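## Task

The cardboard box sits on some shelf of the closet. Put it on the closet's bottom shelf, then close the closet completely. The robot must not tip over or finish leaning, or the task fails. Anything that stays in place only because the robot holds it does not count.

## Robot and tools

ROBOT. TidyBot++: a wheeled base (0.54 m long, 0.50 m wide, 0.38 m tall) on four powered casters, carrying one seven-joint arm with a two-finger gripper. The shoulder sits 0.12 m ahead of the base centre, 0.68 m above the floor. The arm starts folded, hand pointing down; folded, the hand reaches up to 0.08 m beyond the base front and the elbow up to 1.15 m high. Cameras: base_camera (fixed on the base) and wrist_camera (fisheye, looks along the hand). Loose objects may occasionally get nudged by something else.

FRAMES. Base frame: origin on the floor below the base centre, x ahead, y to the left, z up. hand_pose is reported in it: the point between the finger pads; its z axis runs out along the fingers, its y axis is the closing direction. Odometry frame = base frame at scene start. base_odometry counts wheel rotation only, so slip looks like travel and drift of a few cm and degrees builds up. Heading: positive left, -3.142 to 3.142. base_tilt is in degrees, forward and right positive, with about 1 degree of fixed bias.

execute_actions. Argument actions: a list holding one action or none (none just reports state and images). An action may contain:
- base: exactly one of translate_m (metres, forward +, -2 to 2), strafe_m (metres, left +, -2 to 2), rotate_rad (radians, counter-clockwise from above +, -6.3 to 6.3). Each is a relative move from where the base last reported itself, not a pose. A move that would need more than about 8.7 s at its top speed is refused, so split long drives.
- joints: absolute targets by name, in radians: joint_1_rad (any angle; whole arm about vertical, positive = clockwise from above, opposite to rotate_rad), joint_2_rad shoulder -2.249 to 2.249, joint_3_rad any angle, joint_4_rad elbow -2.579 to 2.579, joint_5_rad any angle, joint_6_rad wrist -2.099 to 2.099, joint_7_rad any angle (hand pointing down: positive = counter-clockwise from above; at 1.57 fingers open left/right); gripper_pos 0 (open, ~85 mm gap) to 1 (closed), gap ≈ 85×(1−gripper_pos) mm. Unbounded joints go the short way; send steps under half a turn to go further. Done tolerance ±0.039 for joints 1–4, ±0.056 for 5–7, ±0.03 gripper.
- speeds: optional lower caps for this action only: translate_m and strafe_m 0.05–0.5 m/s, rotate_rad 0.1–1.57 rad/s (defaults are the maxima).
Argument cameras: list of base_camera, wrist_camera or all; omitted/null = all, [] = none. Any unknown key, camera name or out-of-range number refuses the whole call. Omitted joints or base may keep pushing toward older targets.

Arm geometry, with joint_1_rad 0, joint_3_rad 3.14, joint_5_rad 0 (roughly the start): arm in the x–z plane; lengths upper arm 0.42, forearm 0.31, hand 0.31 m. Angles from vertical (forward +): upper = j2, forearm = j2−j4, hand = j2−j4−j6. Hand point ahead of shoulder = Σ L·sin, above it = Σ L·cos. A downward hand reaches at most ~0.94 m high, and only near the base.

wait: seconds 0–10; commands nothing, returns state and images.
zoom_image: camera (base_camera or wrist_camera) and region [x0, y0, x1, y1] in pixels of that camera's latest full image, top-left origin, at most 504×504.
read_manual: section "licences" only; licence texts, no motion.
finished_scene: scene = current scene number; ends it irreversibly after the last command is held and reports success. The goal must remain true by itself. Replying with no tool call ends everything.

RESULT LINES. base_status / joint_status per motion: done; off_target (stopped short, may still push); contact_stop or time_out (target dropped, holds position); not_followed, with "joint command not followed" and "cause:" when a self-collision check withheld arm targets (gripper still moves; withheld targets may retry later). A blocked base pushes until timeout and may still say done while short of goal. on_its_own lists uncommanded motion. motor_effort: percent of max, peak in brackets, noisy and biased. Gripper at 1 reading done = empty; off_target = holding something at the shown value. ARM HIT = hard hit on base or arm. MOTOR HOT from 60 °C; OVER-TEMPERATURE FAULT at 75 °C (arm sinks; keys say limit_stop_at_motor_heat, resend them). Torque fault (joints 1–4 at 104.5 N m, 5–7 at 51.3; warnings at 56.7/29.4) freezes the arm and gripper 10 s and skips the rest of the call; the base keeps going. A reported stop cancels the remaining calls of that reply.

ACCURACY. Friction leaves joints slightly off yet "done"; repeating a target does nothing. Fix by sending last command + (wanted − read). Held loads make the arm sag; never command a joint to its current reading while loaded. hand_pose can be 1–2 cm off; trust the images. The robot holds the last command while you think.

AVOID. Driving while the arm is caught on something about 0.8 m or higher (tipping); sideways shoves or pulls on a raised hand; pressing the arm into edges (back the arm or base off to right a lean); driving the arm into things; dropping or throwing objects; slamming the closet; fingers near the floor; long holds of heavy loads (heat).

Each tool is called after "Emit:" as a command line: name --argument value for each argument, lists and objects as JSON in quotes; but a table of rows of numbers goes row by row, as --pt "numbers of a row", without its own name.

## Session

Emit:
execute_actions --actions '[]'

Scene clock: 0.00 s.
base_odometry: x=+0.000 y=+0.000 heading=+0.000 (m, m, rad; odometry frame)
base_tilt: forward=+0.2 right=+0.0 (deg)
base_status: not commanded
joint_positions: joint_1_rad=-0.027 joint_2_rad=-0.396 joint_3_rad=+3.143 joint_4_rad=-2.560 joint_5_rad=+0.029 joint_6_rad=-0.836 joint_7_rad=+1.590 gripper_pos=+0.000
joint_status: not commanded
motor_effort: joint_1_rad=+0 joint_2_rad=-1 joint_3_rad=+1 joint_4_rad=+17 joint_5_rad=+0 joint_6_rad=+3 joint_7_rad=-1 (%)
hand_pose: x=+0.2614 y=-0.0017 z=+0.5862 quat_wxyz=(+0.011, +0.997, +0.031, +0.071) (m; base frame)
pictures: base_camera, wrist_camera
camera_calibration (this result's frames):
wrist_camera: T_world_to_cam=[[0.020474, -0.999297, -0.0313925, 0.0240418], [-0.991303, -0.0162076, -0.130596, 0.395283], [0.129995, 0.0337933, -0.990939, 0.687602], [0, 0, 0, 1]] pos_world=[0.301968, 0.00719515, 0.733749]
Images, in order (width x height): base_camera 644x364, wrist_camera 644x476.

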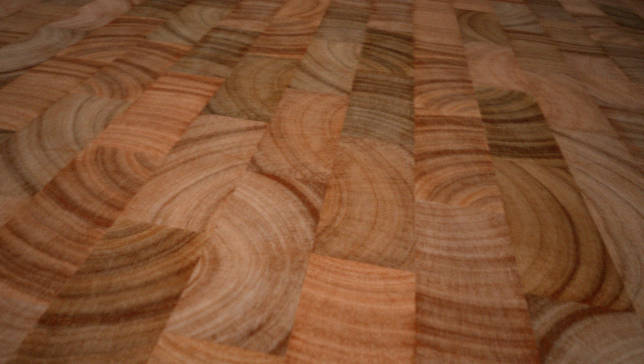

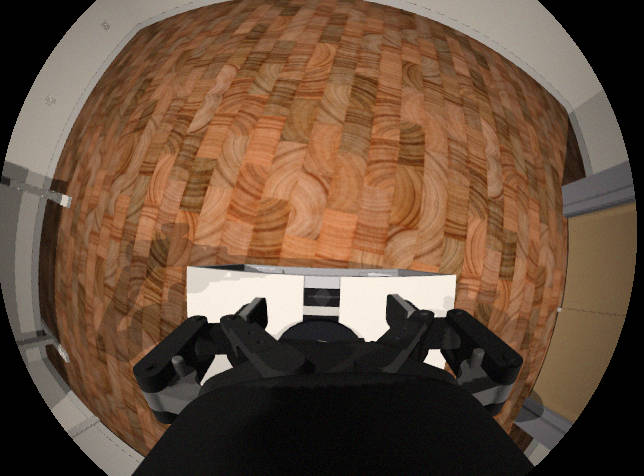

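Emit:
execute_actions --actions '[{"joints":{"joint_6_rad":0.55,"joint_1_rad":1.5}}]' --cameras '["wrist_camera"]'

Scene clock: 5.63 s.
base_odometry: x=+0.000 y=+0.000 heading=+0.000 (m, m, rad; odometry frame)
base_tilt: forward=+0.2 right=+0.0 (deg)
base_status: not commanded
joint_positions: joint_1_rad=+1.487 joint_2_rad=-0.396 joint_3_rad=+3.143 joint_4_rad=-2.560 joint_5_rad=+0.029 joint_6_rad=+0.511 joint_7_rad=+1.590 gripper_pos=+0.000
joint_status: all done
motor_effort: joint_1_rad=+0(1) joint_2_rad=-5(5) joint_3_rad=+1(1) joint_4_rad=+19(18) joint_5_rad=+0(0) joint_6_rad=+9(10) joint_7_rad=-1(1) (%)
hand_pose: x=+0.1585 y=-0.4066 z=+0.8687 quat_wxyz=(+0.466, +0.555, -0.482, +0.492) (m; base frame)
pictures: wrist_camera
camera_calibration (this result's frames):
wrist_camera: T_world_to_cam=[[-0.988974, -0.1478, -0.00929116, 0.117499], [-0.00458503, 0.0932685, -0.99563, 0.963216], [0.14802, -0.98461, -0.0929177, -0.202378], [0, 0, 0, 1]] pos_world=[0.150576, -0.271735, 0.941294]
Images, in order (width x height): wrist_camera 644x476.

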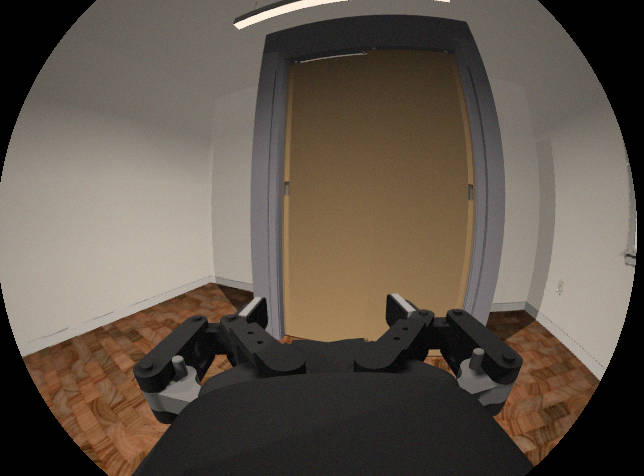

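Emit:
zoom_image --camera "wrist_camera" --region '[230, 0, 530, 350]'

Region (230, 0, 530, 350) of wrist_camera's 644x476 image, scaled by 1.440; it fills the left 432 columns of this view, and the rest is white.

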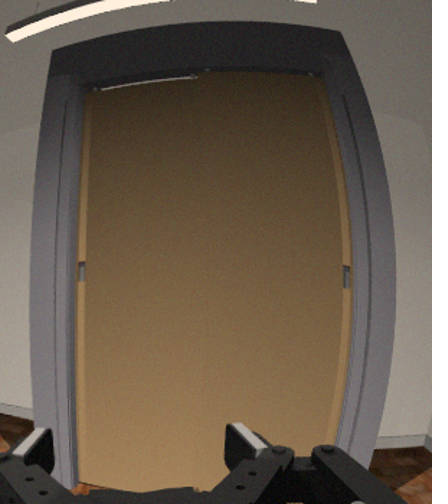

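Emit:
execute_actions --actions '[{"base":{"rotate_rad":-1.507},"joints":{"joint_1_rad":-0.01,"joint_2_rad":0.0,"joint_3_rad":3.14,"joint_4_rad":-1.8,"joint_5_rad":0.0,"joint_6_rad":0.2,"joint_7_rad":1.57,"gripper_pos":1.0}}]' --cameras '[]'

Emit:
execute_actions --actions '[{"base":{"translate_m":0.65}}]' --cameras '[]'

Emit:
execute_actions --actions '[{"base":{"strafe_m":0.46}}]'

Scene clock: 23.30 s.
base_odometry: x=+0.000 y=+0.000 heading=-1.507 (m, m, rad; odometry frame)
base_tilt: forward=+0.2 right=+0.0 (deg)
base_status: done
joint_positions: joint_1_rad=-0.001 joint_2_rad=-0.019 joint_3_rad=+3.143 joint_4_rad=-1.821 joint_5_rad=+0.029 joint_6_rad=+0.242 joint_7_rad=+1.590 gripper_pos=+0.999
joint_status: all done
motor_effort: joint_1_rad=+1(2) joint_2_rad=-20(20) joint_3_rad=+0(1) joint_4_rad=+20(21) joint_5_rad=-1(2) joint_6_rad=+9(11) joint_7_rad=-1(1) (%)
hand_pose: x=+0.7282 y=+0.0034 z=+1.0341 quat_wxyz=(+0.015, +0.703, +0.019, +0.711) (m; base frame)
pictures: none
No camera images: the call's "cameras" was empty. Leave "cameras" out to get every camera's image.

Scene clock: 25.97 s.
base_odometry: x=+0.041 y=-0.649 heading=-1.507 (m, m, rad; odometry frame)
base_tilt: forward=+0.2 right=+0.0 (deg)
base_status: done
joint_positions: joint_1_rad=-0.001 joint_2_rad=-0.009 joint_3_rad=+3.143 joint_4_rad=-1.818 joint_5_rad=+0.029 joint_6_rad=+0.238 joint_7_rad=+1.590 gripper_pos=+0.999
joint_status: not commanded
motor_effort: joint_1_rad=+0(1) joint_2_rad=-21(23) joint_3_rad=+1(1) joint_4_rad=+21(21) joint_5_rad=+0(1) joint_6_rad=+9(10) joint_7_rad=-1(1) (%)
hand_pose: x=+0.7321 y=+0.0033 z=+1.0284 quat_wxyz=(+0.014, +0.707, +0.019, +0.707) (m; base frame)
pictures: none
No camera images: the call's "cameras" was empty. Leave "cameras" out to get every camera's image.

Scene clock: 28.27 s.
base_odometry: x=+0.500 y=-0.620 heading=-1.508 (m, m, rad; odometry frame)
base_tilt: forward=+0.2 right=+0.0 (deg)
base_status: done
joint_positions: joint_1_rad=-0.007 joint_2_rad=-0.009 joint_3_rad=+3.141 joint_4_rad=-1.817 joint_5_rad=+0.028 joint_6_rad=+0.238 joint_7_rad=+1.590 gripper_pos=+0.999
joint_status: not commanded
motor_effort: joint_1_rad=+0(2) joint_2_rad=-21(21) joint_3_rad=+1(2) joint_4_rad=+20(20) joint_5_rad=+0(1) joint_6_rad=+10(10) joint_7_rad=+0(1) (%)
hand_pose: x=+0.7321 y=+0.0081 z=+1.0284 quat_wxyz=(+0.011, +0.707, +0.021, +0.707) (m; base frame)
pictures: base_camera, wrist_camera
camera_calibration (this result's frames):
wrist_camera: T_world_to_cam=[[0.0657898, -0.997832, -0.00154106, -0.025759], [-0.0113475, 0.000796139, -0.999935, 1.09633], [0.997769, 0.0658031, -0.0112705, -0.578714], [0, 0, 0, 1]] pos_world=[0.591558, 0.0115052, 1.0897]
Images, in order (width x height): base_camera 644x364, wrist_camera 644x476.

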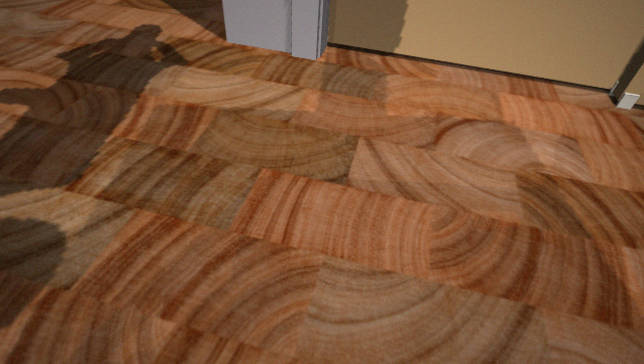

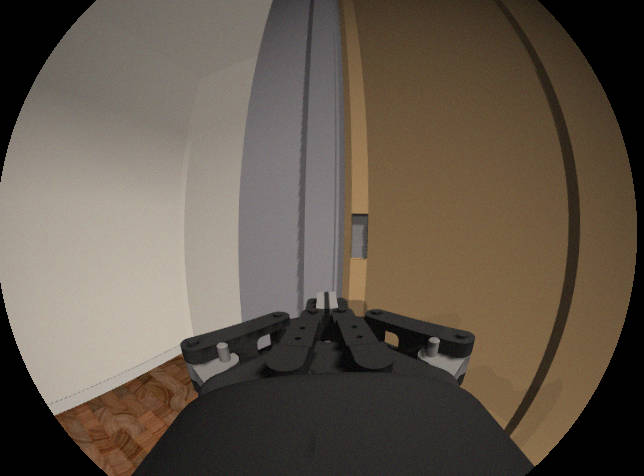

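Emit:
execute_actions --actions '[{"base":{"rotate_rad":-0.28}}]' --cameras '[]'

Emit:
execute_actions --actions '[{"base":{"strafe_m":0.17}}]'

Scene clock: 36.83 s.
base_odometry: x=+0.500 y=-0.620 heading=-1.788 (m, m, rad; odometry frame)
base_tilt: forward=+0.2 right=+0.0 (deg)
base_status: done
joint_positions: joint_1_rad=-0.004 joint_2_rad=-0.009 joint_3_rad=+3.146 joint_4_rad=-1.817 joint_5_rad=+0.027 joint_6_rad=+0.238 joint_7_rad=+1.590 gripper_pos=+0.999
joint_status: not commanded
motor_effort: joint_1_rad=+0(3) joint_2_rad=-20(23) joint_3_rad=+0(2) joint_4_rad=+21(21) joint_5_rad=-1(1) joint_6_rad=+10(10) joint_7_rad=+0(1) (%)
hand_pose: x=+0.7322 y=+0.0032 z=+1.0284 quat_wxyz=(+0.014, +0.707, +0.018, +0.707) (m; base frame)
pictures: none
No camera images: the call's "cameras" was empty. Leave "cameras" out to get every camera's image.

Scene clock: 38.37 s.
base_odometry: x=+0.666 y=-0.657 heading=-1.789 (m, m, rad; odometry frame)
base_tilt: forward=+0.3 right=+0.0 (deg)
base_status: done
joint_positions: joint_1_rad=-0.009 joint_2_rad=-0.009 joint_3_rad=+3.142 joint_4_rad=-1.817 joint_5_rad=+0.027 joint_6_rad=+0.238 joint_7_rad=+1.590 gripper_pos=+0.999
joint_status: not commanded
motor_effort: joint_1_rad=+0(3) joint_2_rad=-21(21) joint_3_rad=+1(3) joint_4_rad=+21(21) joint_5_rad=-1(0) joint_6_rad=+10(10) joint_7_rad=+0(0) (%)
hand_pose: x=+0.7321 y=+0.0085 z=+1.0284 quat_wxyz=(+0.011, +0.707, +0.021, +0.707) (m; base frame)
pictures: base_camera, wrist_camera
camera_calibration (this result's frames):
wrist_camera: T_world_to_cam=[[0.0664133, -0.997789, -0.00232026, -0.0249771], [-0.0114083, 0.0015659, -0.999934, 1.09636], [0.997727, 0.0664354, -0.0112791, -0.578712], [0, 0, 0, 1]] pos_world=[0.591563, 0.0118083, 1.0897]
Images, in order (width x height): base_camera 644x364, wrist_camera 644x476.

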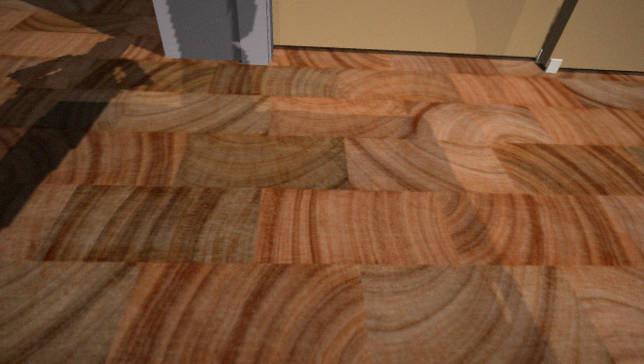

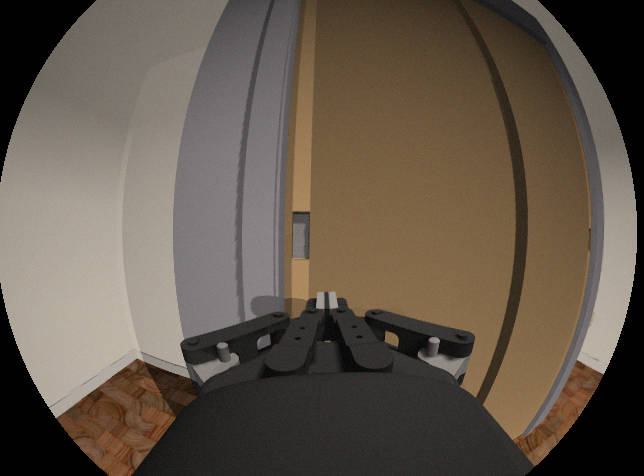

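Emit:
zoom_image --camera "wrist_camera" --region '[250, 190, 370, 310]'

Region (250, 190, 370, 310) of wrist_camera's 644x476 image, scaled by 4.200.

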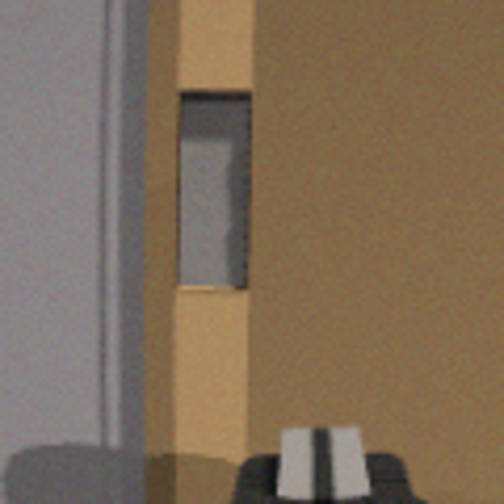

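Emit:
execute_actions --actions '[{"base":{"translate_m":0.205},"speeds":{"translate_m":0.25}}]'

Scene clock: 75.10 s.
base_odometry: x=+0.622 y=-0.857 heading=-1.788 (m, m, rad; odometry frame)
base_tilt: forward=+0.2 right=+0.0 (deg)
base_status: done
joint_positions: joint_1_rad=-0.009 joint_2_rad=-0.005 joint_3_rad=+3.142 joint_4_rad=-1.817 joint_5_rad=+0.027 joint_6_rad=+0.237 joint_7_rad=+1.590 gripper_pos=+0.999
joint_status: not commanded
motor_effort: joint_1_rad=+0(1) joint_2_rad=-21(24) joint_3_rad=+1(2) joint_4_rad=+20(22) joint_5_rad=-1(1) joint_6_rad=+10(10) joint_7_rad=+0(0) (%)
hand_pose: x=+0.7334 y=+0.0086 z=+1.0265 quat_wxyz=(+0.011, +0.708, +0.021, +0.706) (m; base frame)
pictures: base_camera, wrist_camera
camera_calibration (this result's frames):
wrist_camera: T_world_to_cam=[[0.0663921, -0.99779, -0.00251288, -0.0248485], [-0.0147963, 0.00153363, -0.999889, 1.09689], [0.997684, 0.066422, -0.0146618, -0.576545], [0, 0, 0, 1]] pos_world=[0.59309, 0.0118194, 1.08825]
Images, in order (width x height): base_camera 644x364, wrist_camera 644x476.

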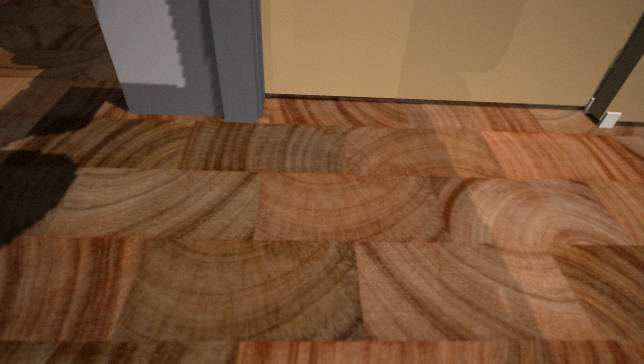

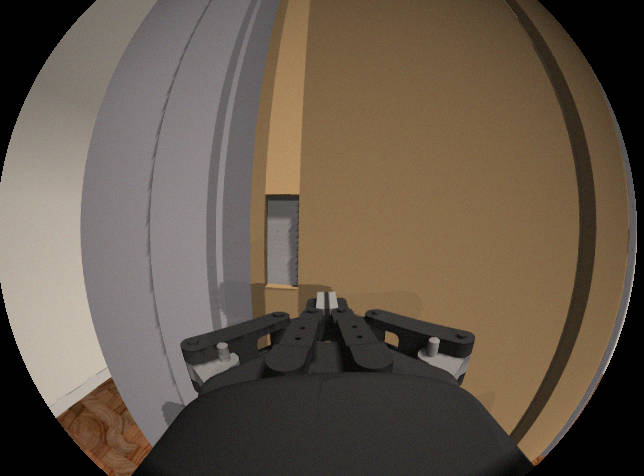

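Emit:
execute_actions --actions '[{"base":{"translate_m":0.05},"speeds":{"translate_m":0.06}}]' --cameras '[]'

Emit:
execute_actions --actions '[{"base":{"strafe_m":-0.1},"speeds":{"strafe_m":0.06}}]'

Scene clock: 80.13 s.
base_odometry: x=+0.611 y=-0.906 heading=-1.788 (m, m, rad; odometry frame)
base_tilt: forward=+0.2 right=+0.0 (deg)
base_status: done
joint_positions: joint_1_rad=-0.009 joint_2_rad=-0.015 joint_3_rad=+3.142 joint_4_rad=-1.816 joint_5_rad=+0.027 joint_6_rad=+0.228 joint_7_rad=+1.590 gripper_pos=+0.999
joint_status: not commanded
motor_effort: joint_1_rad=+0(2) joint_2_rad=-16(23) joint_3_rad=+1(2) joint_4_rad=+24(29) joint_5_rad=-1(1) joint_6_rad=+11(13) joint_7_rad=-1(1) (%)
hand_pose: x=+0.7301 y=+0.0085 z=+1.0299 quat_wxyz=(+0.011, +0.708, +0.021, +0.706) (m; base frame)
pictures: none
No camera images: the call's "cameras" was empty. Leave "cameras" out to get every camera's image.

Scene clock: 82.30 s.
base_odometry: x=+0.514 y=-0.884 heading=-1.788 (m, m, rad; odometry frame)
base_tilt: forward=+0.3 right=+0.0 (deg)
base_status: done
joint_positions: joint_1_rad=-0.009 joint_2_rad=-0.013 joint_3_rad=+3.142 joint_4_rad=-1.814 joint_5_rad=+0.027 joint_6_rad=+0.228 joint_7_rad=+1.590 gripper_pos=+0.999
joint_status: not commanded
motor_effort: joint_1_rad=+0(3) joint_2_rad=-20(20) joint_3_rad=+0(3) joint_4_rad=+21(24) joint_5_rad=-1(1) joint_6_rad=+10(11) joint_7_rad=+0(1) (%)
hand_pose: x=+0.7307 y=+0.0087 z=+1.0301 quat_wxyz=(+0.011, +0.708, +0.022, +0.706) (m; base frame)
pictures: base_camera, wrist_camera
camera_calibration (this result's frames):
wrist_camera: T_world_to_cam=[[0.0665022, -0.997783, -0.00239324, -0.0247431], [-0.013577, 0.00149342, -0.999907, 1.09961], [0.997694, 0.0665285, -0.0134476, -0.575052], [0, 0, 0, 1]] pos_world=[0.590301, 0.011927, 1.09171]
Images, in order (width x height): base_camera 644x364, wrist_camera 644x476.

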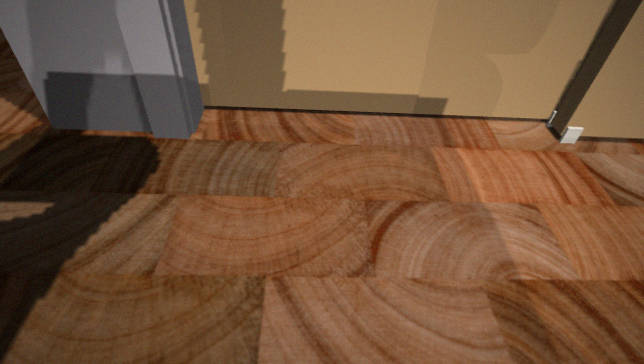

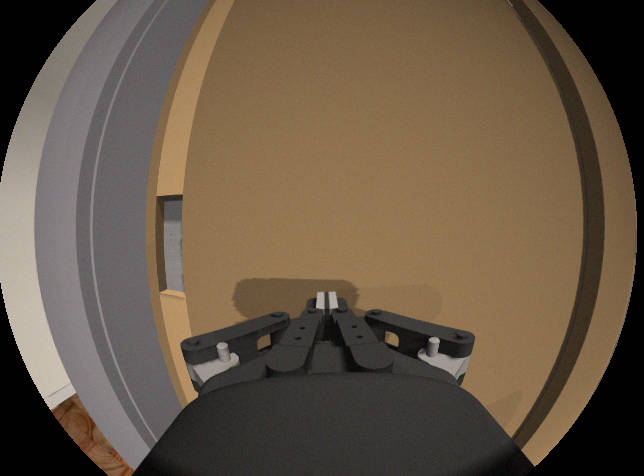

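Emit:
execute_actions --actions '[{"base":{"translate_m":0.022},"speeds":{"translate_m":0.05}}]' --cameras '[]'

Emit:
execute_actions --actions '[{"base":{"strafe_m":-0.08},"speeds":{"strafe_m":0.05}}]'

Scene clock: 89.17 s.
base_odometry: x=+0.509 y=-0.905 heading=-1.788 (m, m, rad; odometry frame)
base_tilt: forward=+0.2 right=+0.0 (deg)
base_status: done
joint_positions: joint_1_rad=-0.009 joint_2_rad=-0.059 joint_3_rad=+3.141 joint_4_rad=-1.842 joint_5_rad=+0.027 joint_6_rad=+0.201 joint_7_rad=+1.590 gripper_pos=+0.999
joint_status: not commanded
motor_effort: joint_1_rad=+2(3) joint_2_rad=-7(20) joint_3_rad=+3(4) joint_4_rad=+28(32) joint_5_rad=-1(1) joint_6_rad=+14(16) joint_7_rad=+0(1) (%)
hand_pose: x=+0.7127 y=+0.0088 z=+1.0323 quat_wxyz=(+0.011, +0.711, +0.022, +0.703) (m; base frame)
pictures: none
No camera images: the call's "cameras" was empty. Leave "cameras" out to get every camera's image.

Scene clock: 91.27 s.
base_odometry: x=+0.431 y=-0.888 heading=-1.788 (m, m, rad; odometry frame)
base_tilt: forward=+0.2 right=+0.0 (deg)
base_status: done
joint_positions: joint_1_rad=-0.022 joint_2_rad=-0.055 joint_3_rad=+3.127 joint_4_rad=-1.829 joint_5_rad=+0.027 joint_6_rad=+0.201 joint_7_rad=+1.590 gripper_pos=+0.999
joint_status: not commanded
motor_effort: joint_1_rad=+2(6) joint_2_rad=-12(13) joint_3_rad=+3(7) joint_4_rad=+23(28) joint_5_rad=-1(2) joint_6_rad=+10(14) joint_7_rad=+0(1) (%)
hand_pose: x=+0.7143 y=+0.0251 z=+1.0383 quat_wxyz=(+0.002, +0.707, +0.031, +0.707) (m; base frame)
pictures: base_camera, wrist_camera
camera_calibration (this result's frames):
wrist_camera: T_world_to_cam=[[0.0934763, -0.995621, -0.00134528, -0.027606], [-0.0124771, 0.000179648, -0.999922, 1.10677], [0.995543, 0.0934858, -0.0124057, -0.559886], [0, 0, 0, 1]] pos_world=[0.57378, 0.0246574, 1.0997]
Images, in order (width x height): base_camera 644x364, wrist_camera 644x476.

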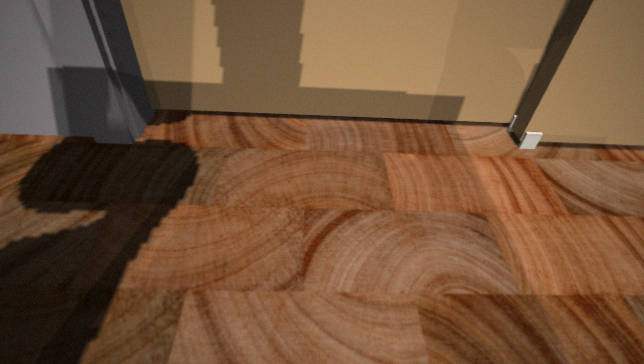

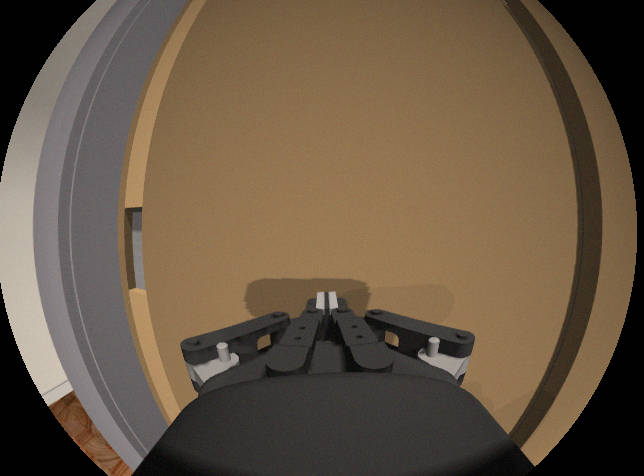

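Emit:
execute_actions --actions '[{"base":{"translate_m":-0.12},"speeds":{"translate_m":0.2}}]' --cameras '[]'

Emit:
execute_actions --actions '[{"joints":{"joint_1_rad":-0.36,"joint_2_rad":0.0,"joint_3_rad":3.14,"joint_4_rad":-1.655,"joint_5_rad":0.0,"joint_6_rad":0.06},"base":{"strafe_m":0.02}}]'

Scene clock: 114.83 s.
base_odometry: x=+0.456 y=-0.771 heading=-1.788 (m, m, rad; odometry frame)
base_tilt: forward=+0.2 right=+0.0 (deg)
base_status: done
joint_positions: joint_1_rad=-0.020 joint_2_rad=+0.001 joint_3_rad=+3.129 joint_4_rad=-1.814 joint_5_rad=+0.027 joint_6_rad=+0.201 joint_7_rad=+1.590 gripper_pos=+0.999
joint_status: not commanded
motor_effort: joint_1_rad=+0(2) joint_2_rad=-21(24) joint_3_rad=+1(2) joint_4_rad=+20(21) joint_5_rad=-1(1) joint_6_rad=+10(10) joint_7_rad=-1(1) (%)
hand_pose: x=+0.7348 y=+0.0235 z=+1.0131 quat_wxyz=(+0.002, +0.721, +0.030, +0.692) (m; base frame)
pictures: none
No camera images: the call's "cameras" was empty. Leave "cameras" out to get every camera's image.

Scene clock: 116.30 s.
base_odometry: x=+0.476 y=-0.775 heading=-1.788 (m, m, rad; odometry frame)
base_tilt: forward=+0.3 right=+0.0 (deg)
base_status: done
joint_positions: joint_1_rad=-0.351 joint_2_rad=+0.001 joint_3_rad=+3.133 joint_4_rad=-1.676 joint_5_rad=+0.027 joint_6_rad=+0.102 joint_7_rad=+1.590 gripper_pos=+0.999
joint_status: all done
motor_effort: joint_1_rad=+0(2) joint_2_rad=-21(24) joint_3_rad=+0(2) joint_4_rad=+21(20) joint_5_rad=-1(1) joint_6_rad=+9(10) joint_7_rad=-1(0) (%)
hand_pose: x=+0.7024 y=+0.2218 z=+1.0682 quat_wxyz=(-0.111, +0.694, +0.144, +0.697) (m; base frame)
pictures: base_camera, wrist_camera
camera_calibration (this result's frames):
wrist_camera: T_world_to_cam=[[0.40236, -0.91548, -0.00192134, -0.0647769], [-0.0145853, -0.00431186, -0.999884, 1.13896], [0.915365, 0.402341, -0.0150875, -0.575388], [0, 0, 0, 1]] pos_world=[0.569366, 0.177112, 1.13002]
Images, in order (width x height): base_camera 644x364, wrist_camera 644x476.

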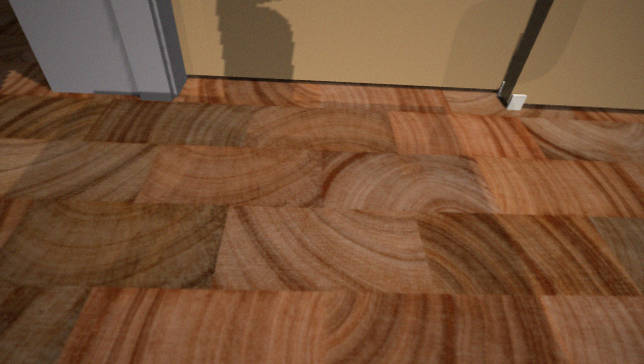

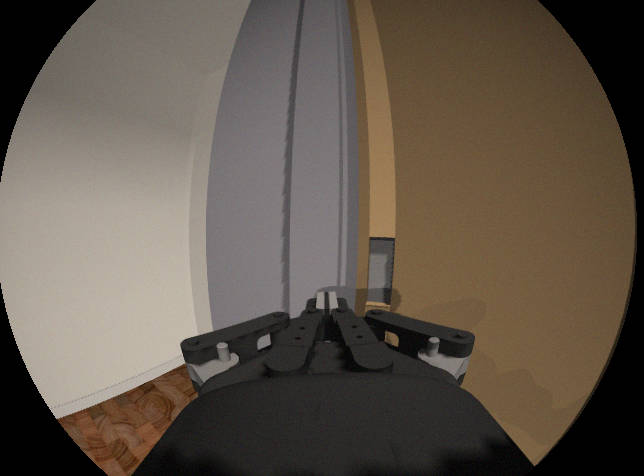

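Emit:
execute_actions --actions '[]'

Scene clock: 129.70 s.
base_odometry: x=+0.476 y=-0.775 heading=-1.788 (m, m, rad; odometry frame)
base_tilt: forward=+0.2 right=+0.0 (deg)
base_status: done
joint_positions: joint_1_rad=-0.351 joint_2_rad=+0.001 joint_3_rad=+3.133 joint_4_rad=-1.676 joint_5_rad=+0.027 joint_6_rad=+0.102 joint_7_rad=+1.590 gripper_pos=+0.999
joint_status: all done
motor_effort: joint_1_rad=+1(2) joint_2_rad=-21(24) joint_3_rad=+1(2) joint_4_rad=+21(20) joint_5_rad=-1(1) joint_6_rad=+9(10) joint_7_rad=-1(0) (%)
hand_pose: x=+0.7024 y=+0.2218 z=+1.0682 quat_wxyz=(-0.111, +0.694, +0.144, +0.697) (m; base frame)
pictures: base_camera, wrist_camera
camera_calibration (this result's frames):
wrist_camera: T_world_to_cam=[[0.40236, -0.91548, -0.00192139, -0.0647768], [-0.0145853, -0.00431179, -0.999884, 1.13896], [0.915365, 0.402341, -0.0150874, -0.575388], [0, 0, 0, 1]] pos_world=[0.569366, 0.177112, 1.13002]
Images, in order (width x height): base_camera 644x364, wrist_camera 644x476.

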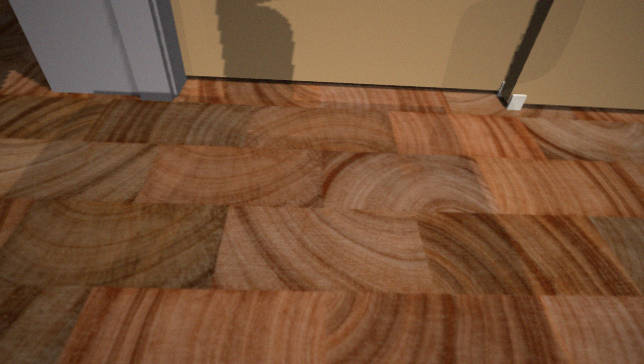

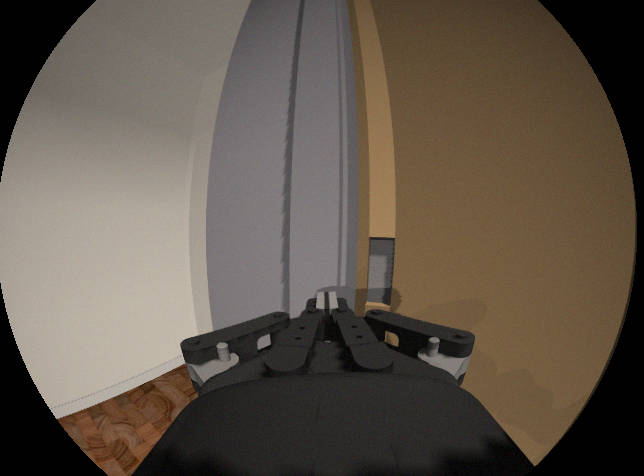

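Emit:
execute_actions --actions '[{"base":{"strafe_m":-0.022}}]' --cameras '[]'

Emit:
execute_actions --actions '[{"base":{"translate_m":0.07},"speeds":{"translate_m":0.15}}]' --cameras '["wrist_camera"]'

Scene clock: 142.17 s.
base_odometry: x=+0.455 y=-0.771 heading=-1.788 (m, m, rad; odometry frame)
base_tilt: forward=+0.2 right=+0.0 (deg)
base_status: done
joint_positions: joint_1_rad=-0.354 joint_2_rad=+0.001 joint_3_rad=+3.138 joint_4_rad=-1.675 joint_5_rad=+0.027 joint_6_rad=+0.100 joint_7_rad=+1.590 gripper_pos=+0.999
joint_status: not commanded
motor_effort: joint_1_rad=+1(2) joint_2_rad=-22(24) joint_3_rad=+1(1) joint_4_rad=+22(22) joint_5_rad=-1(1) joint_6_rad=+10(10) joint_7_rad=-1(1) (%)
hand_pose: x=+0.7030 y=+0.2205 z=+1.0681 quat_wxyz=(-0.110, +0.694, +0.143, +0.697) (m; base frame)
pictures: none
No camera images: the call's "cameras" was empty. Leave "cameras" out to get every camera's image.

Scene clock: 143.30 s.
base_odometry: x=+0.439 y=-0.839 heading=-1.788 (m, m, rad; odometry frame)
base_tilt: forward=+0.2 right=+0.0 (deg)
base_status: done
joint_positions: joint_1_rad=-0.354 joint_2_rad=+0.000 joint_3_rad=+3.138 joint_4_rad=-1.674 joint_5_rad=+0.027 joint_6_rad=+0.099 joint_7_rad=+1.590 gripper_pos=+0.999
joint_status: not commanded
motor_effort: joint_1_rad=+0(2) joint_2_rad=-22(24) joint_3_rad=+1(2) joint_4_rad=+21(22) joint_5_rad=-1(1) joint_6_rad=+9(10) joint_7_rad=-1(1) (%)
hand_pose: x=+0.7029 y=+0.2204 z=+1.0685 quat_wxyz=(-0.110, +0.694, +0.143, +0.697) (m; base frame)
pictures: wrist_camera
camera_calibration (this result's frames):
wrist_camera: T_world_to_cam=[[0.400219, -0.916418, -0.00195453, -0.0644595], [-0.0153781, -0.00458341, -0.999871, 1.13986], [0.916291, 0.400197, -0.0159271, -0.574563], [0, 0, 0, 1]] pos_world=[0.569793, 0.176091, 1.13044]
Images, in order (width x height): wrist_camera 644x476.

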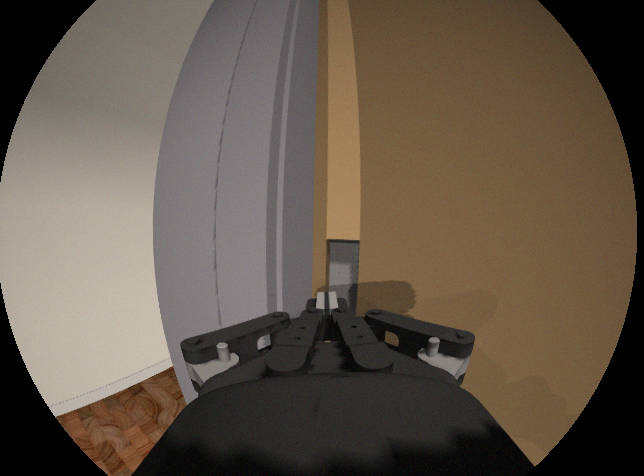

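Emit:
execute_actions --actions '[{"base":{"translate_m":0.04},"speeds":{"translate_m":0.1}}]' --cameras '["wrist_camera"]'

Scene clock: 154.67 s.
base_odometry: x=+0.430 y=-0.878 heading=-1.788 (m, m, rad; odometry frame)
base_tilt: forward=+0.2 right=+0.0 (deg)
base_status: done
joint_positions: joint_1_rad=-0.354 joint_2_rad=+0.000 joint_3_rad=+3.138 joint_4_rad=-1.674 joint_5_rad=+0.027 joint_6_rad=+0.099 joint_7_rad=+1.590 gripper_pos=+0.999
joint_status: not commanded
motor_effort: joint_1_rad=+0(1) joint_2_rad=-21(25) joint_3_rad=+1(2) joint_4_rad=+21(21) joint_5_rad=-1(0) joint_6_rad=+10(10) joint_7_rad=-1(0) (%)
hand_pose: x=+0.7027 y=+0.2204 z=+1.0689 quat_wxyz=(-0.110, +0.694, +0.143, +0.697) (m; base frame)
pictures: wrist_camera
camera_calibration (this result's frames):
wrist_camera: T_world_to_cam=[[0.400207, -0.916423, -0.00192744, -0.0644709], [-0.0149776, -0.00443783, -0.999878, 1.13998], [0.916302, 0.400187, -0.0155019, -0.574819], [0, 0, 0, 1]] pos_world=[0.569584, 0.176011, 1.13081]
Images, in order (width x height): wrist_camera 644x476.

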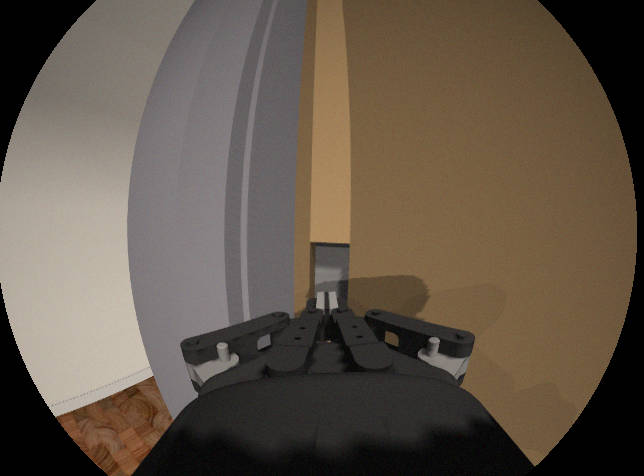

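Emit:
execute_actions --actions '[{"base":{"strafe_m":0.01}}]' --cameras '[]'

Emit:
execute_actions --actions '[{"base":{"translate_m":0.02},"speeds":{"translate_m":0.08}}]' --cameras '["wrist_camera"]'

Scene clock: 159.27 s.
base_odometry: x=+0.440 y=-0.880 heading=-1.788 (m, m, rad; odometry frame)
base_tilt: forward=+0.3 right=+0.0 (deg)
base_status: done
joint_positions: joint_1_rad=-0.356 joint_2_rad=+0.000 joint_3_rad=+3.138 joint_4_rad=-1.674 joint_5_rad=+0.027 joint_6_rad=+0.098 joint_7_rad=+1.590 gripper_pos=+0.999
joint_status: not commanded
motor_effort: joint_1_rad=+0(2) joint_2_rad=-21(23) joint_3_rad=+1(2) joint_4_rad=+21(21) joint_5_rad=-1(1) joint_6_rad=+9(10) joint_7_rad=+0(0) (%)
hand_pose: x=+0.7023 y=+0.2214 z=+1.0689 quat_wxyz=(-0.111, +0.694, +0.144, +0.697) (m; base frame)
pictures: none
No camera images: the call's "cameras" was empty. Leave "cameras" out to get every camera's image.

Scene clock: 160.07 s.
base_odometry: x=+0.436 y=-0.900 heading=-1.788 (m, m, rad; odometry frame)
base_tilt: forward=+0.3 right=+0.0 (deg)
base_status: done
joint_positions: joint_1_rad=-0.356 joint_2_rad=+0.003 joint_3_rad=+3.138 joint_4_rad=-1.673 joint_5_rad=+0.027 joint_6_rad=+0.098 joint_7_rad=+1.590 gripper_pos=+0.999
joint_status: not commanded
motor_effort: joint_1_rad=+0(2) joint_2_rad=-22(24) joint_3_rad=+1(2) joint_4_rad=+21(22) joint_5_rad=-1(1) joint_6_rad=+10(10) joint_7_rad=+0(0) (%)
hand_pose: x=+0.7035 y=+0.2219 z=+1.0670 quat_wxyz=(-0.111, +0.695, +0.144, +0.696) (m; base frame)
pictures: wrist_camera
camera_calibration (this result's frames):
wrist_camera: T_world_to_cam=[[0.401898, -0.915682, -0.00211199, -0.0645453], [-0.0179552, -0.00557456, -0.999823, 1.14039], [0.915509, 0.401864, -0.0186816, -0.572586], [0, 0, 0, 1]] pos_world=[0.570624, 0.177356, 1.12936]
Images, in order (width x height): wrist_camera 644x476.

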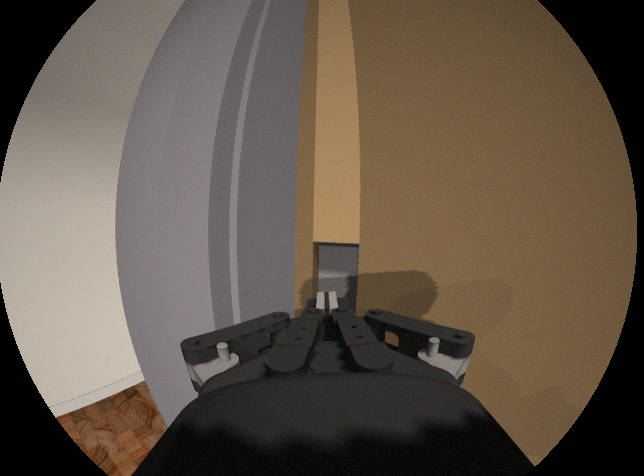

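Emit:
execute_actions --actions '[{"base":{"translate_m":0.02},"speeds":{"translate_m":0.06}}]' --cameras '["wrist_camera"]'

Scene clock: 163.73 s.
base_odometry: x=+0.432 y=-0.919 heading=-1.788 (m, m, rad; odometry frame)
base_tilt: forward=+0.2 right=+0.0 (deg)
base_status: done
joint_positions: joint_1_rad=-0.361 joint_2_rad=-0.029 joint_3_rad=+3.135 joint_4_rad=-1.685 joint_5_rad=+0.027 joint_6_rad=+0.062 joint_7_rad=+1.590 gripper_pos=+0.999
joint_status: not commanded
motor_effort: joint_1_rad=+2(3) joint_2_rad=-14(22) joint_3_rad=+2(4) joint_4_rad=+27(29) joint_5_rad=-1(1) joint_6_rad=+14(16) joint_7_rad=+0(0) (%)
hand_pose: x=+0.6895 y=+0.2214 z=+1.0686 quat_wxyz=(-0.112, +0.700, +0.147, +0.690) (m; base frame)
pictures: wrist_camera
camera_calibration (this result's frames):
wrist_camera: T_world_to_cam=[[0.407923, -0.913012, -0.00265361, -0.0635727], [-0.0322116, -0.011487, -0.999415, 1.15235], [0.912448, 0.40777, -0.0340954, -0.542324], [0, 0, 0, 1]] pos_world=[0.557894, 0.176338, 1.13302]
Images, in order (width x height): wrist_camera 644x476.

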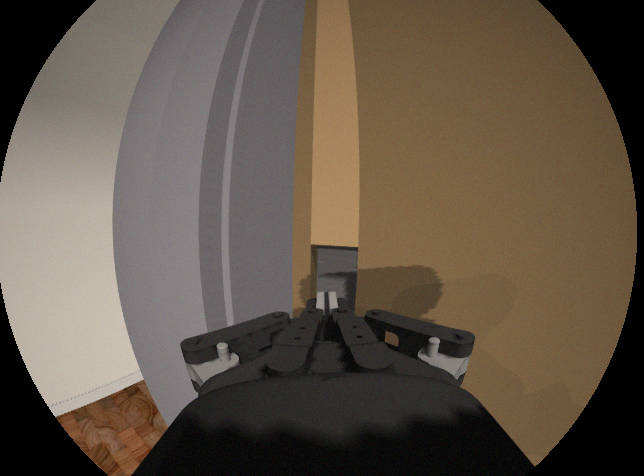

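Emit:
execute_actions --actions '[{"base":{"translate_m":-0.007},"speeds":{"translate_m":0.05}}]' --cameras '[]'

Emit:
execute_actions --actions '[{"base":{"strafe_m":-0.08},"speeds":{"strafe_m":0.06}}]'

Scene clock: 167.10 s.
base_odometry: x=+0.433 y=-0.912 heading=-1.788 (m, m, rad; odometry frame)
base_tilt: forward=+0.2 right=-0.1 (deg)
base_status: done
joint_positions: joint_1_rad=-0.361 joint_2_rad=-0.016 joint_3_rad=+3.136 joint_4_rad=-1.667 joint_5_rad=+0.027 joint_6_rad=+0.062 joint_7_rad=+1.590 gripper_pos=+0.999
joint_status: not commanded
motor_effort: joint_1_rad=+0(2) joint_2_rad=-18(22) joint_3_rad=+1(2) joint_4_rad=+22(26) joint_5_rad=-1(0) joint_6_rad=+10(13) joint_7_rad=-1(1) (%)
hand_pose: x=+0.6952 y=+0.2233 z=+1.0712 quat_wxyz=(-0.112, +0.698, +0.147, +0.691) (m; base frame)
pictures: none
No camera images: the call's "cameras" was empty. Leave "cameras" out to get every camera's image.

Scene clock: 168.93 s.
base_odometry: x=+0.355 y=-0.895 heading=-1.788 (m, m, rad; odometry frame)
base_tilt: forward=+0.2 right=+0.1 (deg)
base_status: done
joint_positions: joint_1_rad=-0.375 joint_2_rad=-0.013 joint_3_rad=+3.124 joint_4_rad=-1.667 joint_5_rad=+0.027 joint_6_rad=+0.062 joint_7_rad=+1.590 gripper_pos=+0.999
joint_status: not commanded
motor_effort: joint_1_rad=+2(10) joint_2_rad=-18(23) joint_3_rad=+3(11) joint_4_rad=+22(23) joint_5_rad=-1(1) joint_6_rad=+10(12) joint_7_rad=+0(1) (%)
hand_pose: x=+0.6898 y=+0.2385 z=+1.0701 quat_wxyz=(-0.121, +0.697, +0.156, +0.689) (m; base frame)
pictures: base_camera, wrist_camera
camera_calibration (this result's frames):
wrist_camera: T_world_to_cam=[[0.431212, -0.902247, -0.00248039, -0.0668632], [-0.0298013, -0.0114952, -0.99949, 1.15253], [0.901759, 0.431065, -0.031845, -0.550146], [0, 0, 0, 1]] pos_world=[0.559277, 0.19007, 1.13426]
Images, in order (width x height): base_camera 644x364, wrist_camera 644x476.

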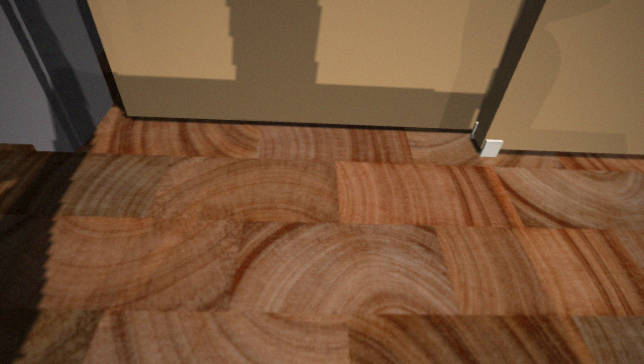

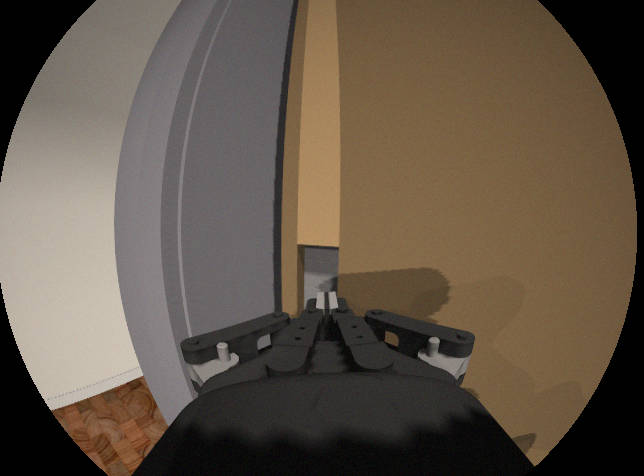

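The door is moving. Continue.

Emit:
execute_actions --actions '[{"base":{"strafe_m":-0.25},"speeds":{"strafe_m":0.12}}]'

Scene clock: 173.43 s.
base_odometry: x=+0.111 y=-0.842 heading=-1.788 (m, m, rad; odometry frame)
base_tilt: forward=+0.2 right=+0.0 (deg)
base_status: done
joint_positions: joint_1_rad=-0.379 joint_2_rad=-0.012 joint_3_rad=+3.119 joint_4_rad=-1.666 joint_5_rad=+0.027 joint_6_rad=+0.062 joint_7_rad=+1.590 gripper_pos=+0.999
joint_status: not commanded
motor_effort: joint_1_rad=+2(9) joint_2_rad=-17(22) joint_3_rad=+3(9) joint_4_rad=+22(22) joint_5_rad=-1(1) joint_6_rad=+10(10) joint_7_rad=-1(0) (%)
hand_pose: x=+0.6883 y=+0.2436 z=+1.0695 quat_wxyz=(-0.124, +0.697, +0.159, +0.688) (m; base frame)
pictures: base_camera, wrist_camera
camera_calibration (this result's frames):
wrist_camera: T_world_to_cam=[[0.438878, -0.898543, -0.0025033, -0.0677651], [-0.0306295, -0.012176, -0.999457, 1.15261], [0.898024, 0.438716, -0.0328658, -0.549124], [0, 0, 0, 1]] pos_world=[0.558172, 0.194054, 1.13377]
Images, in order (width x height): base_camera 644x364, wrist_camera 644x476.

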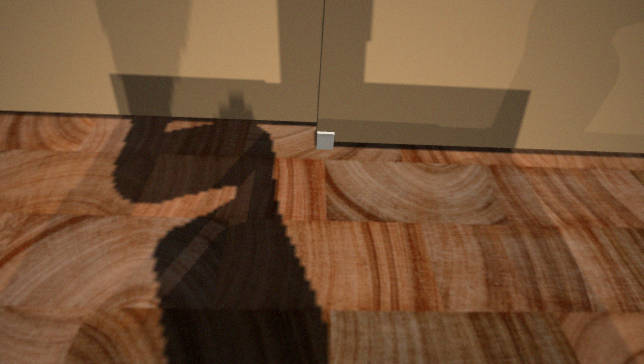

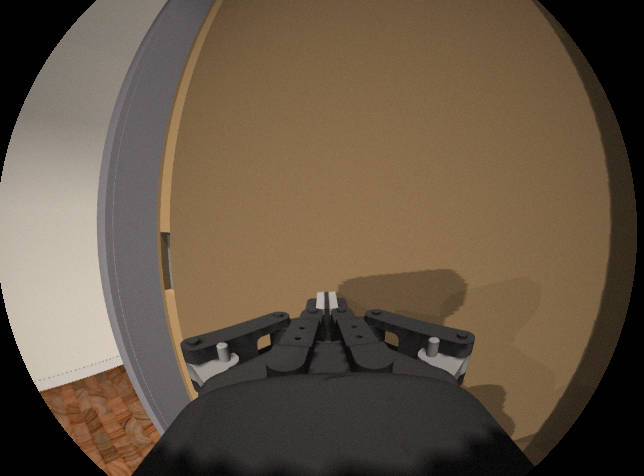

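Emit:
execute_actions --actions '[{"base":{"translate_m":-0.12}}]' --cameras '[]'

Emit:
execute_actions --actions '[{"base":{"strafe_m":0.5},"joints":{"joint_1_rad":0.01,"joint_3_rad":3.14,"joint_2_rad":0.0,"joint_4_rad":-1.655,"joint_6_rad":0.06}}]'

Scene clock: 189.63 s.
base_odometry: x=+0.137 y=-0.725 heading=-1.788 (m, m, rad; odometry frame)
base_tilt: forward=+0.2 right=+0.0 (deg)
base_status: done
joint_positions: joint_1_rad=-0.371 joint_2_rad=-0.005 joint_3_rad=+3.128 joint_4_rad=-1.666 joint_5_rad=+0.027 joint_6_rad=+0.062 joint_7_rad=+1.590 gripper_pos=+0.999
joint_status: not commanded
motor_effort: joint_1_rad=+0(2) joint_2_rad=-22(24) joint_3_rad=+1(2) joint_4_rad=+21(22) joint_5_rad=+0(1) joint_6_rad=+9(10) joint_7_rad=+0(1) (%)
hand_pose: x=+0.6950 y=+0.2349 z=+1.0652 quat_wxyz=(-0.118, +0.700, +0.154, +0.687) (m; base frame)
pictures: none
No camera images: the call's "cameras" was empty. Leave "cameras" out to get every camera's image.

Scene clock: 192.00 s.
base_odometry: x=+0.625 y=-0.832 heading=-1.787 (m, m, rad; odometry frame)
base_tilt: forward=+0.2 right=+0.0 (deg)
base_status: done
joint_positions: joint_1_rad=+0.000 joint_2_rad=-0.005 joint_3_rad=+3.137 joint_4_rad=-1.666 joint_5_rad=+0.027 joint_6_rad=+0.062 joint_7_rad=+1.590 gripper_pos=+0.999
joint_status: all done
motor_effort: joint_1_rad=+0(2) joint_2_rad=-21(23) joint_3_rad=+1(2) joint_4_rad=+21(21) joint_5_rad=-1(1) joint_6_rad=+10(10) joint_7_rad=+0(1) (%)
hand_pose: x=+0.7411 y=+0.0043 z=+1.0652 quat_wxyz=(+0.014, +0.717, +0.019, +0.697) (m; base frame)
pictures: base_camera, wrist_camera
camera_calibration (this result's frames):
wrist_camera: T_world_to_cam=[[0.0570161, -0.998368, -0.00311665, -0.021922], [-0.0398881, 0.000841279, -0.999204, 1.15355], [0.997576, 0.057095, -0.0397751, -0.556521], [0, 0, 0, 1]] pos_world=[0.602435, 0.00891788, 1.13043]
Images, in order (width x height): base_camera 644x364, wrist_camera 644x476.

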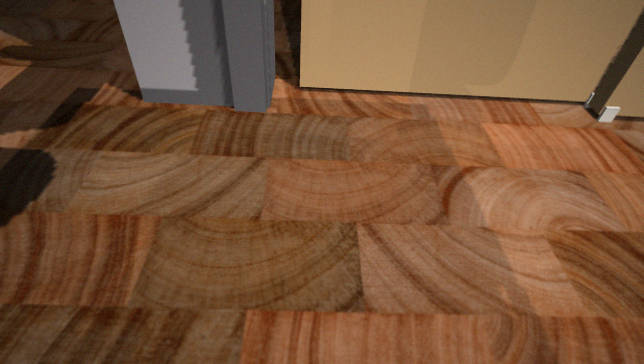

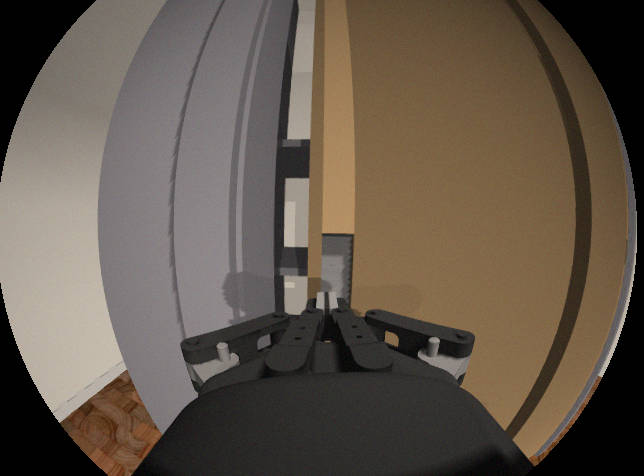

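Emit:
execute_actions --actions '[{"base":{"strafe_m":-0.012}}]' --cameras '[]'

Emit:
execute_actions --actions '[{"base":{"translate_m":0.05},"speeds":{"translate_m":0.15}}]' --cameras '["wrist_camera"]'

Scene clock: 199.20 s.
base_odometry: x=+0.613 y=-0.829 heading=-1.787 (m, m, rad; odometry frame)
base_tilt: forward=+0.2 right=+0.0 (deg)
base_status: done
joint_positions: joint_1_rad=+0.006 joint_2_rad=-0.005 joint_3_rad=+3.139 joint_4_rad=-1.666 joint_5_rad=+0.027 joint_6_rad=+0.062 joint_7_rad=+1.590 gripper_pos=+0.999
joint_status: not commanded
motor_effort: joint_1_rad=+0(3) joint_2_rad=-21(22) joint_3_rad=+1(3) joint_4_rad=+21(21) joint_5_rad=-1(1) joint_6_rad=+10(10) joint_7_rad=+0(0) (%)
hand_pose: x=+0.7412 y=-0.0007 z=+1.0652 quat_wxyz=(+0.017, +0.717, +0.016, +0.697) (m; base frame)
pictures: none
No camera images: the call's "cameras" was empty. Leave "cameras" out to get every camera's image.

Scene clock: 200.20 s.
base_odometry: x=+0.603 y=-0.878 heading=-1.787 (m, m, rad; odometry frame)
base_tilt: forward=+0.2 right=+0.0 (deg)
base_status: done
joint_positions: joint_1_rad=+0.006 joint_2_rad=+0.002 joint_3_rad=+3.139 joint_4_rad=-1.666 joint_5_rad=+0.027 joint_6_rad=+0.062 joint_7_rad=+1.590 gripper_pos=+0.999
joint_status: not commanded
motor_effort: joint_1_rad=+0(1) joint_2_rad=-21(25) joint_3_rad=+1(1) joint_4_rad=+21(22) joint_5_rad=-1(1) joint_6_rad=+10(10) joint_7_rad=+0(1) (%)
hand_pose: x=+0.7437 y=-0.0007 z=+1.0611 quat_wxyz=(+0.017, +0.719, +0.016, +0.694) (m; base frame)
pictures: wrist_camera
camera_calibration (this result's frames):
wrist_camera: T_world_to_cam=[[0.0490266, -0.998791, -0.00349126, -0.0207186], [-0.0464656, 0.0012109, -0.998919, 1.15414], [0.997716, 0.0491359, -0.04635, -0.552105], [0, 0, 0, 1]] pos_world=[0.605488, 0.00503704, 1.12723]
Images, in order (width x height): wrist_camera 644x476.

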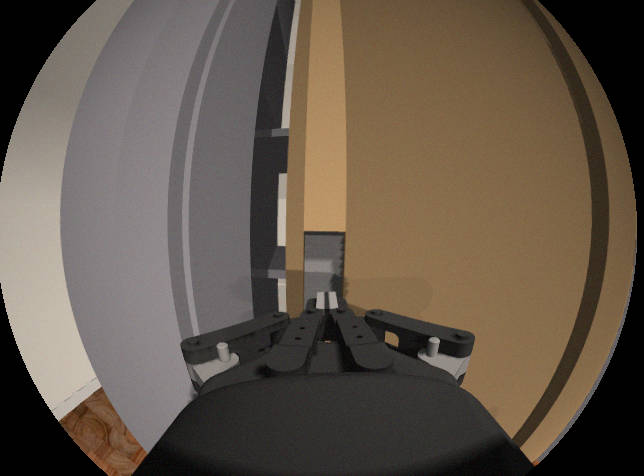

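Emit:
execute_actions --actions '[{"base":{"translate_m":0.028},"speeds":{"translate_m":0.07}}]' --cameras '["wrist_camera"]'

Scene clock: 204.43 s.
base_odometry: x=+0.597 y=-0.906 heading=-1.786 (m, m, rad; odometry frame)
base_tilt: forward=+0.2 right=+0.0 (deg)
base_status: done
joint_positions: joint_1_rad=+0.006 joint_2_rad=+0.001 joint_3_rad=+3.139 joint_4_rad=-1.666 joint_5_rad=+0.027 joint_6_rad=+0.062 joint_7_rad=+1.590 gripper_pos=+0.999
joint_status: not commanded
motor_effort: joint_1_rad=+0(0) joint_2_rad=-22(25) joint_3_rad=+0(1) joint_4_rad=+21(21) joint_5_rad=-1(1) joint_6_rad=+10(10) joint_7_rad=-1(0) (%)
hand_pose: x=+0.7434 y=-0.0007 z=+1.0616 quat_wxyz=(+0.017, +0.719, +0.016, +0.695) (m; base frame)
pictures: wrist_camera
camera_calibration (this result's frames):
wrist_camera: T_world_to_cam=[[0.0490295, -0.998791, -0.00344582, -0.0207499], [-0.0456464, 0.00120567, -0.998957, 1.15407], [0.997754, 0.0491356, -0.0455321, -0.552667], [0, 0, 0, 1]] pos_world=[0.605122, 0.00503936, 1.12763]
Images, in order (width x height): wrist_camera 644x476.

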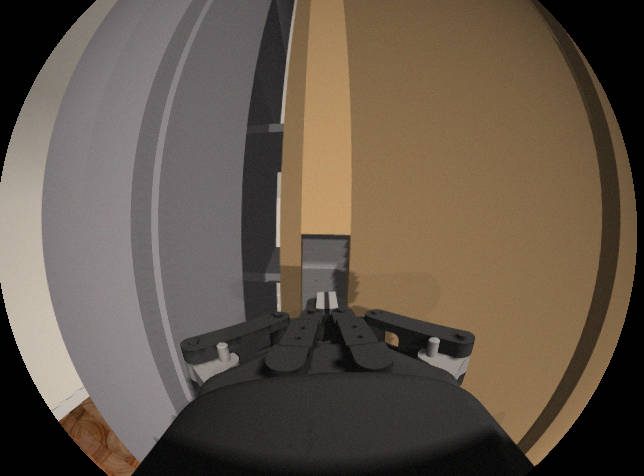

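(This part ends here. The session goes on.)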